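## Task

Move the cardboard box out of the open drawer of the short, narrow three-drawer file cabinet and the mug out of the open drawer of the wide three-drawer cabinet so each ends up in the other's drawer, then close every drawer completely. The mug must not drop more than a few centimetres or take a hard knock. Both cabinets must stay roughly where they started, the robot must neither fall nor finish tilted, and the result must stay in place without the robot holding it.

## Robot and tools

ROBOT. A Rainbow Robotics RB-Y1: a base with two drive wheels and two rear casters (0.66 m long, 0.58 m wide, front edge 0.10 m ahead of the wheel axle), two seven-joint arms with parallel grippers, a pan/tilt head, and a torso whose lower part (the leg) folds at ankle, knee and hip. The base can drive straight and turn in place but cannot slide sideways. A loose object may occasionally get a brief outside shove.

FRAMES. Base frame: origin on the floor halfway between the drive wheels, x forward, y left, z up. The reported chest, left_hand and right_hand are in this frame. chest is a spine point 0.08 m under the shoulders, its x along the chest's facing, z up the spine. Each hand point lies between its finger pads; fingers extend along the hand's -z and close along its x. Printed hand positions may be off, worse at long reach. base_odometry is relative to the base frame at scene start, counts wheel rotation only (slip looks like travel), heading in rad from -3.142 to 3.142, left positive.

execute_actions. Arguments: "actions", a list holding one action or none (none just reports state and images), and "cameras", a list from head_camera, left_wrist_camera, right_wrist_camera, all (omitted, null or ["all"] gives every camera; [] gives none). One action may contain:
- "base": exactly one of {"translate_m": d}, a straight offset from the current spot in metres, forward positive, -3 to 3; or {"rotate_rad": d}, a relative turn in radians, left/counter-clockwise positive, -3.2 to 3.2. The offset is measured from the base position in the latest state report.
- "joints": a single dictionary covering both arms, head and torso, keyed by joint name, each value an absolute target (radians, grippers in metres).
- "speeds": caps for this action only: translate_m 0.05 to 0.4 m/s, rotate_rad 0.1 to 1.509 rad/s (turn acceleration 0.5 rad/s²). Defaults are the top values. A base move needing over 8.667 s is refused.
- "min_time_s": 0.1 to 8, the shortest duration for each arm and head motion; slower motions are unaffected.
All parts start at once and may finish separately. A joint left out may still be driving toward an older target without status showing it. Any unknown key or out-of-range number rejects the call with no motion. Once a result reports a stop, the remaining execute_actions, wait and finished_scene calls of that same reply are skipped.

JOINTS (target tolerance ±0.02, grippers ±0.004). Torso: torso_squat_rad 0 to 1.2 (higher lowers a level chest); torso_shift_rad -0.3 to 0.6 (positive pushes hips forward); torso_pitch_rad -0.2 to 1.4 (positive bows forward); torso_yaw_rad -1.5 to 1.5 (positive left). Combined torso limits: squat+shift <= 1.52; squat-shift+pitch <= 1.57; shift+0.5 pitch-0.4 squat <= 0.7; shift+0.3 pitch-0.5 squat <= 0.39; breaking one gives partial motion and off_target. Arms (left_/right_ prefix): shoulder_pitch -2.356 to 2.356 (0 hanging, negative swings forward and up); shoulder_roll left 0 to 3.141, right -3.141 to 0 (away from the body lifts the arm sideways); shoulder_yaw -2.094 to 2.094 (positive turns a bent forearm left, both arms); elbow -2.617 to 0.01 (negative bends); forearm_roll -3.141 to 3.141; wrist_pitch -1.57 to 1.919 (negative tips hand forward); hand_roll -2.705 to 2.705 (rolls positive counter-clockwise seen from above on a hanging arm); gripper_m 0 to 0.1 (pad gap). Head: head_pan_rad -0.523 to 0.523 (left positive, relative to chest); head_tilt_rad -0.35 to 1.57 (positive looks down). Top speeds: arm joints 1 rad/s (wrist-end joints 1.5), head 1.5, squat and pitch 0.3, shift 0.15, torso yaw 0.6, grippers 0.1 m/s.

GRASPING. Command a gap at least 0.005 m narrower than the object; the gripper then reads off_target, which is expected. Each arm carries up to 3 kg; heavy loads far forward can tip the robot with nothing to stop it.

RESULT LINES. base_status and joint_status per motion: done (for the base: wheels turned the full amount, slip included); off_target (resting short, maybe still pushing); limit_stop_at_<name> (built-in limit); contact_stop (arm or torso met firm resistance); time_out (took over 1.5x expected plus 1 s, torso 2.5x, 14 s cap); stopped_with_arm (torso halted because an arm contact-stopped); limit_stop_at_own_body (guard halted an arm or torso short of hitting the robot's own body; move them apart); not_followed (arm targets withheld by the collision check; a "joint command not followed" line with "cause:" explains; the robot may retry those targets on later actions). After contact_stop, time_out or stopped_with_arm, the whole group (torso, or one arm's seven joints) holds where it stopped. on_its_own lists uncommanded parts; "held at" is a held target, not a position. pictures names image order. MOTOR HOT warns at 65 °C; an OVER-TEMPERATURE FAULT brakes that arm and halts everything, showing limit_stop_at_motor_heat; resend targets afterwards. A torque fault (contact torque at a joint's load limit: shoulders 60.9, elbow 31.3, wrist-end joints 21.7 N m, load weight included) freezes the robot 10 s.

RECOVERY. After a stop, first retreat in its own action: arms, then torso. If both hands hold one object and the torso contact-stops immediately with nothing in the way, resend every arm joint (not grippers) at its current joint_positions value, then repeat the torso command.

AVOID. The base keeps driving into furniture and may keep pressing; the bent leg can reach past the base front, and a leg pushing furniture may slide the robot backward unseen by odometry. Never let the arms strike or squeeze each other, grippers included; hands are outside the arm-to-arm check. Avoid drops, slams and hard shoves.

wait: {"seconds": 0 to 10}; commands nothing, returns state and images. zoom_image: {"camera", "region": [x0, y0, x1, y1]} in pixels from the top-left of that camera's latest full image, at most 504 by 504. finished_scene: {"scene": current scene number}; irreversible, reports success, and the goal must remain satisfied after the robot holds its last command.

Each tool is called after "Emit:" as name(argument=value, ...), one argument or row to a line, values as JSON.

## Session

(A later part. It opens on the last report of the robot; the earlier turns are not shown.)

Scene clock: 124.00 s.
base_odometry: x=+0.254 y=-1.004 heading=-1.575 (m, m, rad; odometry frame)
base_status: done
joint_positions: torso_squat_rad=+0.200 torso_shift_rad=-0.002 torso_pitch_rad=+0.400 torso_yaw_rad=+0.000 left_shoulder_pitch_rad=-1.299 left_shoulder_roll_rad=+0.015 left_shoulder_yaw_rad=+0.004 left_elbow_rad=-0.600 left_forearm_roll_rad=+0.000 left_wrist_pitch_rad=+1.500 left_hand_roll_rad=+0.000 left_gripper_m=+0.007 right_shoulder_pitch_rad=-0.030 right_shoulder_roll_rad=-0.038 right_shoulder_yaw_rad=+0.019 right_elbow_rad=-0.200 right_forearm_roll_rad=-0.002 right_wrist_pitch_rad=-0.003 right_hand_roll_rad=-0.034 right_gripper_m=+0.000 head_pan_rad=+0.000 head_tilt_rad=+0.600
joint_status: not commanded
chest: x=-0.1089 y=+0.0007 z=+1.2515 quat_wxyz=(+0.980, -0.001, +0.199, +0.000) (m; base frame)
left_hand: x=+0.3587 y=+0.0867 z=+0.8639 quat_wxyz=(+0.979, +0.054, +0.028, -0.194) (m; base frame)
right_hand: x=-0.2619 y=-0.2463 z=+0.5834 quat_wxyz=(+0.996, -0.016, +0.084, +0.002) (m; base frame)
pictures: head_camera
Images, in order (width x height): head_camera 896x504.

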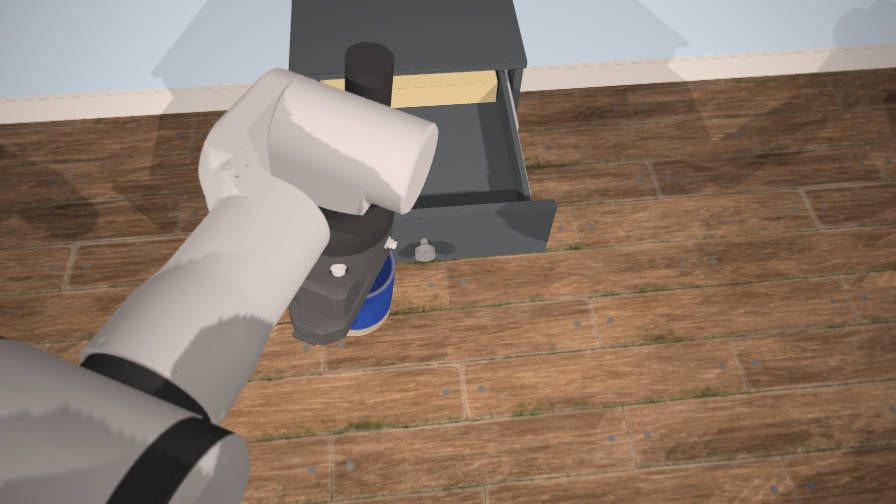

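Emit:
execute_actions(
  actions=[
    {"base":{"translate_m":0.36}},
  ],
  cameras=[],
)

Emit:
execute_actions(
  actions=[
    {"joints":{"torso_squat_rad":0.88}},
  ],
  cameras=["head_camera"],
)

Scene clock: 126.63 s.
base_odometry: x=+0.252 y=-1.364 heading=-1.576 (m, m, rad; odometry frame)
base_status: done
joint_positions: torso_squat_rad=+0.200 torso_shift_rad=-0.002 torso_pitch_rad=+0.400 torso_yaw_rad=+0.000 left_shoulder_pitch_rad=-1.300 left_shoulder_roll_rad=+0.015 left_shoulder_yaw_rad=+0.004 left_elbow_rad=-0.600 left_forearm_roll_rad=+0.000 left_wrist_pitch_rad=+1.500 left_hand_roll_rad=+0.000 left_gripper_m=+0.007 right_shoulder_pitch_rad=-0.030 right_shoulder_roll_rad=-0.038 right_shoulder_yaw_rad=+0.019 right_elbow_rad=-0.200 right_forearm_roll_rad=-0.002 right_wrist_pitch_rad=-0.003 right_hand_roll_rad=-0.034 right_gripper_m=+0.000 head_pan_rad=+0.000 head_tilt_rad=+0.600
joint_status: not commanded
chest: x=-0.1089 y=+0.0007 z=+1.2515 quat_wxyz=(+0.980, -0.001, +0.199, +0.000) (m; base frame)
left_hand: x=+0.3587 y=+0.0867 z=+0.8639 quat_wxyz=(+0.979, +0.054, +0.028, -0.194) (m; base frame)
right_hand: x=-0.2619 y=-0.2463 z=+0.5834 quat_wxyz=(+0.996, -0.016, +0.084, +0.002) (m; base frame)
pictures: none
No camera images: the call's "cameras" was empty. Leave "cameras" out to get every camera's image.

Scene clock: 129.70 s.
base_odometry: x=+0.252 y=-1.364 heading=-1.576 (m, m, rad; odometry frame)
base_status: not commanded
joint_positions: torso_squat_rad=+0.880 torso_shift_rad=-0.002 torso_pitch_rad=+0.400 torso_yaw_rad=+0.000 left_shoulder_pitch_rad=-1.299 left_shoulder_roll_rad=+0.015 left_shoulder_yaw_rad=+0.004 left_elbow_rad=-0.600 left_forearm_roll_rad=+0.000 left_wrist_pitch_rad=+1.500 left_hand_roll_rad=+0.000 left_gripper_m=+0.007 right_shoulder_pitch_rad=-0.030 right_shoulder_roll_rad=-0.038 right_shoulder_yaw_rad=+0.019 right_elbow_rad=-0.200 right_forearm_roll_rad=-0.002 right_wrist_pitch_rad=-0.003 right_hand_roll_rad=-0.034 right_gripper_m=+0.000 head_pan_rad=+0.000 head_tilt_rad=+0.600
joint_status: all done
chest: x=-0.1084 y=+0.0006 z=+1.0115 quat_wxyz=(+0.980, -0.001, +0.199, +0.000) (m; base frame)
left_hand: x=+0.3592 y=+0.0866 z=+0.6239 quat_wxyz=(+0.979, +0.054, +0.028, -0.194) (m; base frame)
right_hand: x=-0.2614 y=-0.2464 z=+0.3433 quat_wxyz=(+0.996, -0.016, +0.084, +0.002) (m; base frame)
pictures: head_camera
Images, in order (width x height): head_camera 896x504.

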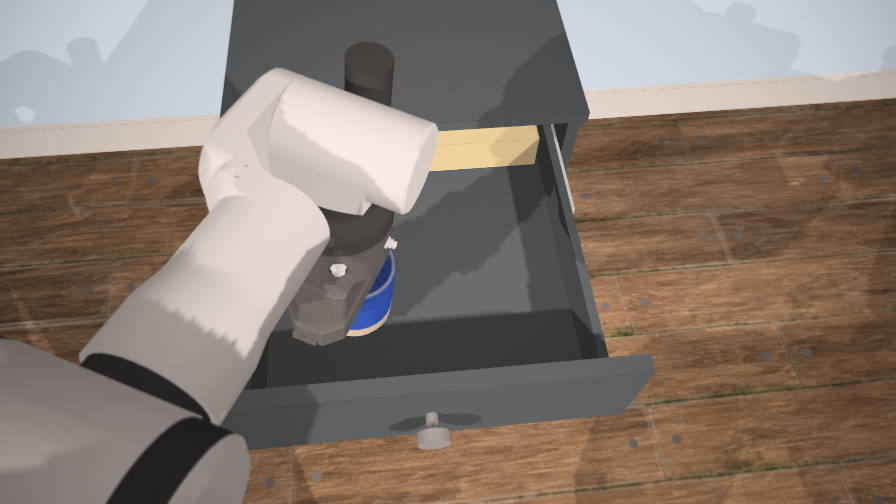

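Emit:
execute_actions(
  actions=[
    {"joints":{"torso_squat_rad":0.925}},
  ],
  cameras=[],
)

Emit:
execute_actions(
  actions=[
    {"joints":{"left_gripper_m":0.045}},
  ],
  cameras=[],
)

Emit:
execute_actions(
  actions=[
    {"joints":{"torso_squat_rad":0.4}},
  ],
  cameras=[],
)

Emit:
execute_actions(
  actions=[
    {"base":{"translate_m":-0.3}},
  ],
  cameras=["head_camera"],
)

Scene clock: 131.37 s.
base_odometry: x=+0.252 y=-1.364 heading=-1.576 (m, m, rad; odometry frame)
base_status: not commanded
joint_positions: torso_squat_rad=+0.925 torso_shift_rad=-0.002 torso_pitch_rad=+0.400 torso_yaw_rad=+0.000 left_shoulder_pitch_rad=-1.299 left_shoulder_roll_rad=+0.015 left_shoulder_yaw_rad=+0.004 left_elbow_rad=-0.600 left_forearm_roll_rad=+0.000 left_wrist_pitch_rad=+1.500 left_hand_roll_rad=+0.000 left_gripper_m=+0.007 right_shoulder_pitch_rad=-0.030 right_shoulder_roll_rad=-0.038 right_shoulder_yaw_rad=+0.019 right_elbow_rad=-0.200 right_forearm_roll_rad=-0.002 right_wrist_pitch_rad=-0.003 right_hand_roll_rad=-0.034 right_gripper_m=+0.000 head_pan_rad=+0.000 head_tilt_rad=+0.600
joint_status: all done
chest: x=-0.1084 y=+0.0006 z=+0.9868 quat_wxyz=(+0.980, -0.001, +0.199, +0.000) (m; base frame)
left_hand: x=+0.3592 y=+0.0866 z=+0.5992 quat_wxyz=(+0.979, +0.054, +0.028, -0.194) (m; base frame)
right_hand: x=-0.2613 y=-0.2464 z=+0.3186 quat_wxyz=(+0.996, -0.016, +0.084, +0.002) (m; base frame)
pictures: none
No camera images: the call's "cameras" was empty. Leave "cameras" out to get every camera's image.

Scene clock: 132.30 s.
base_odometry: x=+0.252 y=-1.364 heading=-1.576 (m, m, rad; odometry frame)
base_status: not commanded
joint_positions: torso_squat_rad=+0.925 torso_shift_rad=-0.002 torso_pitch_rad=+0.400 torso_yaw_rad=+0.000 left_shoulder_pitch_rad=-1.299 left_shoulder_roll_rad=+0.015 left_shoulder_yaw_rad=+0.004 left_elbow_rad=-0.600 left_forearm_roll_rad=+0.000 left_wrist_pitch_rad=+1.500 left_hand_roll_rad=+0.000 left_gripper_m=+0.045 right_shoulder_pitch_rad=-0.030 right_shoulder_roll_rad=-0.038 right_shoulder_yaw_rad=+0.019 right_elbow_rad=-0.200 right_forearm_roll_rad=-0.002 right_wrist_pitch_rad=-0.003 right_hand_roll_rad=-0.034 right_gripper_m=+0.000 head_pan_rad=+0.000 head_tilt_rad=+0.600
joint_status: all done
chest: x=-0.1084 y=+0.0006 z=+0.9868 quat_wxyz=(+0.980, -0.001, +0.199, +0.000) (m; base frame)
left_hand: x=+0.3592 y=+0.0866 z=+0.5992 quat_wxyz=(+0.979, +0.054, +0.028, -0.194) (m; base frame)
right_hand: x=-0.2613 y=-0.2464 z=+0.3186 quat_wxyz=(+0.996, -0.016, +0.084, +0.002) (m; base frame)
pictures: none
No camera images: the call's "cameras" was empty. Leave "cameras" out to get every camera's image.

Scene clock: 134.83 s.
base_odometry: x=+0.252 y=-1.364 heading=-1.576 (m, m, rad; odometry frame)
base_status: not commanded
joint_positions: torso_squat_rad=+0.400 torso_shift_rad=-0.002 torso_pitch_rad=+0.400 torso_yaw_rad=+0.000 left_shoulder_pitch_rad=-1.300 left_shoulder_roll_rad=+0.015 left_shoulder_yaw_rad=+0.004 left_elbow_rad=-0.600 left_forearm_roll_rad=+0.000 left_wrist_pitch_rad=+1.500 left_hand_roll_rad=+0.000 left_gripper_m=+0.045 right_shoulder_pitch_rad=-0.030 right_shoulder_roll_rad=-0.038 right_shoulder_yaw_rad=+0.019 right_elbow_rad=-0.200 right_forearm_roll_rad=-0.002 right_wrist_pitch_rad=-0.003 right_hand_roll_rad=-0.034 right_gripper_m=+0.000 head_pan_rad=+0.000 head_tilt_rad=+0.600
joint_status: all done
chest: x=-0.1088 y=+0.0007 z=+1.2102 quat_wxyz=(+0.980, -0.001, +0.199, +0.000) (m; base frame)
left_hand: x=+0.3588 y=+0.0867 z=+0.8227 quat_wxyz=(+0.979, +0.054, +0.028, -0.194) (m; base frame)
right_hand: x=-0.2618 y=-0.2463 z=+0.5421 quat_wxyz=(+0.996, -0.016, +0.084, +0.002) (m; base frame)
pictures: none
No camera images: the call's "cameras" was empty. Leave "cameras" out to get every camera's image.

Scene clock: 137.13 s.
base_odometry: x=+0.254 y=-1.064 heading=-1.577 (m, m, rad; odometry frame)
base_status: done
joint_positions: torso_squat_rad=+0.400 torso_shift_rad=-0.002 torso_pitch_rad=+0.400 torso_yaw_rad=+0.000 left_shoulder_pitch_rad=-1.300 left_shoulder_roll_rad=+0.015 left_shoulder_yaw_rad=+0.004 left_elbow_rad=-0.600 left_forearm_roll_rad=+0.000 left_wrist_pitch_rad=+1.500 left_hand_roll_rad=+0.000 left_gripper_m=+0.045 right_shoulder_pitch_rad=-0.030 right_shoulder_roll_rad=-0.038 right_shoulder_yaw_rad=+0.019 right_elbow_rad=-0.200 right_forearm_roll_rad=-0.002 right_wrist_pitch_rad=-0.003 right_hand_roll_rad=-0.034 right_gripper_m=+0.000 head_pan_rad=+0.000 head_tilt_rad=+0.600
joint_status: not commanded
chest: x=-0.1089 y=+0.0007 z=+1.2102 quat_wxyz=(+0.980, -0.001, +0.199, +0.000) (m; base frame)
left_hand: x=+0.3589 y=+0.0866 z=+0.8229 quat_wxyz=(+0.979, +0.054, +0.028, -0.194) (m; base frame)
right_hand: x=-0.2620 y=-0.2463 z=+0.5421 quat_wxyz=(+0.996, -0.016, +0.084, +0.002) (m; base frame)
pictures: head_camera
Images, in order (width x height): head_camera 896x504.

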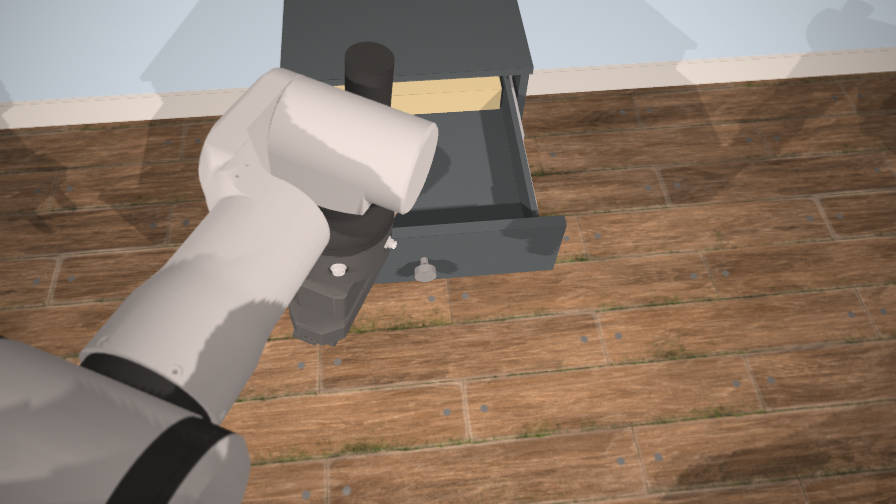

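Emit:
execute_actions(
  actions=[
    {"joints":{"torso_squat_rad":0.7,"left_shoulder_pitch_rad":-0.9,"left_elbow_rad":-0.4,"left_wrist_pitch_rad":0,"left_gripper_m":0.0,"head_tilt_rad":0.4}},
  ],
  cameras=["head_camera"],
)

Emit:
execute_actions(
  actions=[
    {"base":{"translate_m":0.38},"speeds":{"translate_m":0.1}},
  ],
  cameras=["head_camera"],
)

Scene clock: 139.47 s.
base_odometry: x=+0.254 y=-1.064 heading=-1.577 (m, m, rad; odometry frame)
base_status: not commanded
joint_positions: torso_squat_rad=+0.700 torso_shift_rad=-0.002 torso_pitch_rad=+0.400 torso_yaw_rad=+0.000 left_shoulder_pitch_rad=-0.900 left_shoulder_roll_rad=+0.015 left_shoulder_yaw_rad=+0.004 left_elbow_rad=-0.400 left_forearm_roll_rad=+0.000 left_wrist_pitch_rad=+0.000 left_hand_roll_rad=+0.000 left_gripper_m=+0.000 right_shoulder_pitch_rad=-0.030 right_shoulder_roll_rad=-0.038 right_shoulder_yaw_rad=+0.019 right_elbow_rad=-0.200 right_forearm_roll_rad=-0.002 right_wrist_pitch_rad=-0.003 right_hand_roll_rad=-0.034 right_gripper_m=+0.000 head_pan_rad=+0.000 head_tilt_rad=+0.400
joint_status: all done
chest: x=-0.1087 y=+0.0007 z=+1.1009 quat_wxyz=(+0.980, -0.001, +0.199, +0.000) (m; base frame)
left_hand: x=+0.3988 y=+0.0905 z=+0.5955 quat_wxyz=(+0.901, -0.051, -0.410, -0.134) (m; base frame)
right_hand: x=-0.2617 y=-0.2464 z=+0.4327 quat_wxyz=(+0.996, -0.016, +0.084, +0.002) (m; base frame)
pictures: head_camera
Images, in order (width x height): head_camera 896x504.

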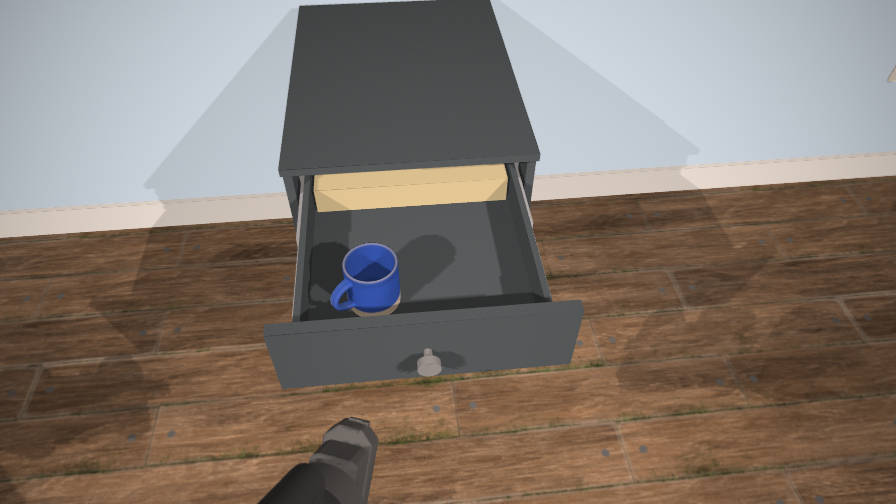

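Scene clock: 144.20 s.
base_odometry: x=+0.251 y=-1.444 heading=-1.577 (m, m, rad; odometry frame)
base_status: done
joint_positions: torso_squat_rad=+0.700 torso_shift_rad=-0.002 torso_pitch_rad=+0.400 torso_yaw_rad=+0.000 left_shoulder_pitch_rad=-0.900 left_shoulder_roll_rad=+0.015 left_shoulder_yaw_rad=+0.004 left_elbow_rad=-0.400 left_forearm_roll_rad=+0.000 left_wrist_pitch_rad=+0.000 left_hand_roll_rad=+0.000 left_gripper_m=+0.000 right_shoulder_pitch_rad=-0.030 right_shoulder_roll_rad=-0.038 right_shoulder_yaw_rad=+0.019 right_elbow_rad=-0.200 right_forearm_roll_rad=-0.002 right_wrist_pitch_rad=-0.003 right_hand_roll_rad=-0.034 right_gripper_m=+0.000 head_pan_rad=+0.000 head_tilt_rad=+0.400
joint_status: not commanded
chest: x=-0.1086 y=+0.0006 z=+1.1009 quat_wxyz=(+0.980, -0.001, +0.199, +0.000) (m; base frame)
left_hand: x=+0.3988 y=+0.0904 z=+0.5955 quat_wxyz=(+0.901, -0.051, -0.410, -0.134) (m; base frame)
right_hand: x=-0.2616 y=-0.2464 z=+0.4327 quat_wxyz=(+0.996, -0.016, +0.084, +0.002) (m; base frame)
pictures: head_camera
Images, in order (width x height): head_camera 896x504.

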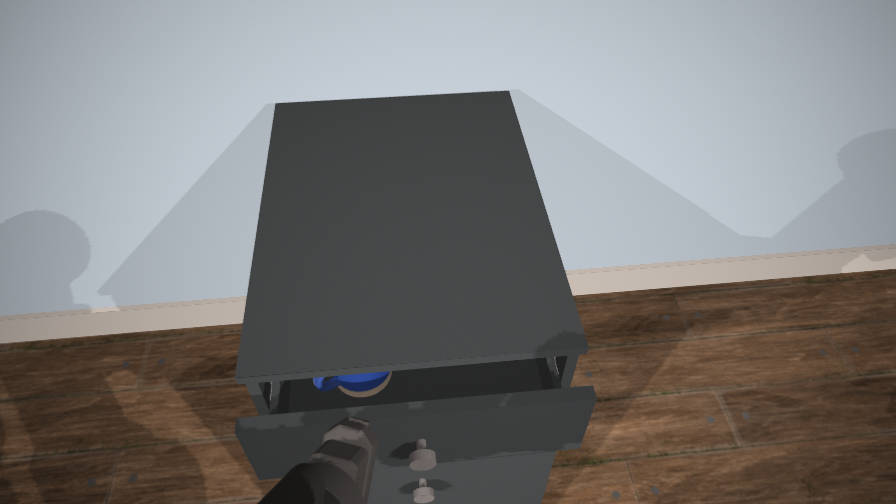

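Emit:
execute_actions(
  actions=[
    {"base":{"translate_m":0.07},"speeds":{"translate_m":0.06}},
  ],
  cameras=["head_camera"],
)

Scene clock: 146.23 s.
base_odometry: x=+0.251 y=-1.514 heading=-1.578 (m, m, rad; odometry frame)
base_status: done
joint_positions: torso_squat_rad=+0.700 torso_shift_rad=-0.002 torso_pitch_rad=+0.400 torso_yaw_rad=+0.000 left_shoulder_pitch_rad=-0.899 left_shoulder_roll_rad=+0.015 left_shoulder_yaw_rad=+0.004 left_elbow_rad=-0.399 left_forearm_roll_rad=+0.000 left_wrist_pitch_rad=+0.000 left_hand_roll_rad=+0.000 left_gripper_m=+0.000 right_shoulder_pitch_rad=-0.030 right_shoulder_roll_rad=-0.038 right_shoulder_yaw_rad=+0.019 right_elbow_rad=-0.200 right_forearm_roll_rad=-0.002 right_wrist_pitch_rad=-0.003 right_hand_roll_rad=-0.034 right_gripper_m=+0.000 head_pan_rad=+0.000 head_tilt_rad=+0.400
joint_status: not commanded
chest: x=-0.1086 y=+0.0006 z=+1.1009 quat_wxyz=(+0.980, -0.001, +0.199, +0.000) (m; base frame)
left_hand: x=+0.3983 y=+0.0905 z=+0.5951 quat_wxyz=(+0.901, -0.051, -0.409, -0.134) (m; base frame)
right_hand: x=-0.2616 y=-0.2463 z=+0.4327 quat_wxyz=(+0.996, -0.016, +0.084, +0.002) (m; base frame)
pictures: head_camera
Images, in order (width x height): head_camera 896x504.

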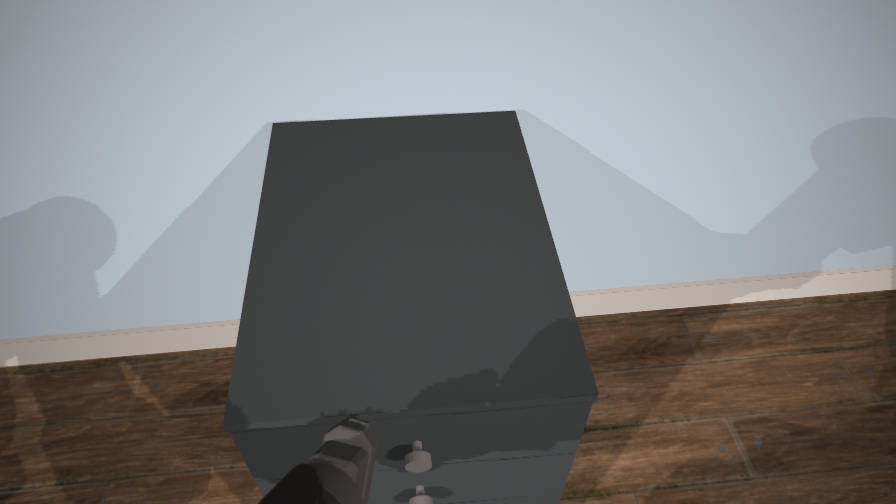

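Emit:
execute_actions(
  actions=[
    {"base":{"translate_m":-0.15}},
  ],
  cameras=["head_camera"],
)

Emit:
finished_scene(
  scene=1,
)

Scene clock: 148.20 s.
base_odometry: x=+0.252 y=-1.364 heading=-1.576 (m, m, rad; odometry frame)
base_status: done
joint_positions: torso_squat_rad=+0.700 torso_shift_rad=-0.002 torso_pitch_rad=+0.400 torso_yaw_rad=+0.000 left_shoulder_pitch_rad=-0.900 left_shoulder_roll_rad=+0.015 left_shoulder_yaw_rad=+0.004 left_elbow_rad=-0.400 left_forearm_roll_rad=+0.000 left_wrist_pitch_rad=+0.000 left_hand_roll_rad=+0.000 left_gripper_m=+0.000 right_shoulder_pitch_rad=-0.030 right_shoulder_roll_rad=-0.038 right_shoulder_yaw_rad=+0.019 right_elbow_rad=-0.200 right_forearm_roll_rad=-0.002 right_wrist_pitch_rad=-0.003 right_hand_roll_rad=-0.034 right_gripper_m=+0.000 head_pan_rad=+0.000 head_tilt_rad=+0.400
joint_status: not commanded
chest: x=-0.1087 y=+0.0007 z=+1.1009 quat_wxyz=(+0.980, -0.001, +0.199, +0.000) (m; base frame)
left_hand: x=+0.3989 y=+0.0904 z=+0.5956 quat_wxyz=(+0.901, -0.051, -0.410, -0.134) (m; base frame)
right_hand: x=-0.2617 y=-0.2464 z=+0.4327 quat_wxyz=(+0.996, -0.016, +0.084, +0.002) (m; base frame)
pictures: head_camera
Images, in order (width x height): head_camera 896x504.

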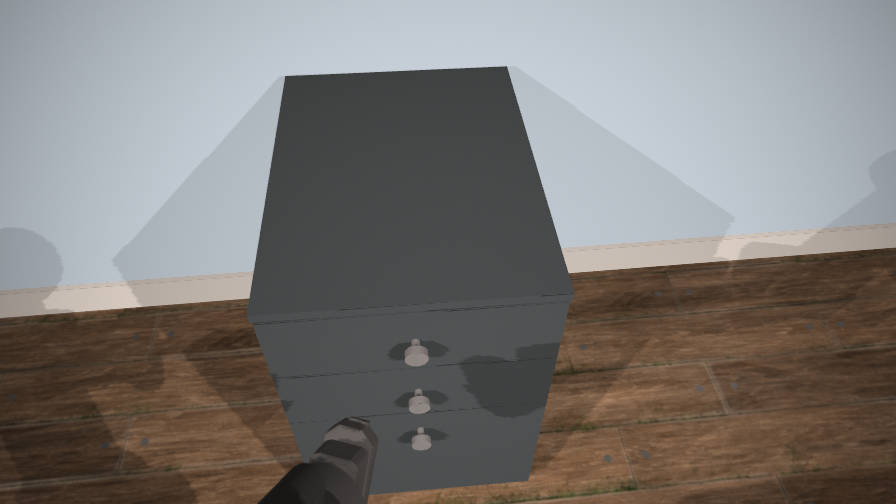

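The scene is finished: the task was done.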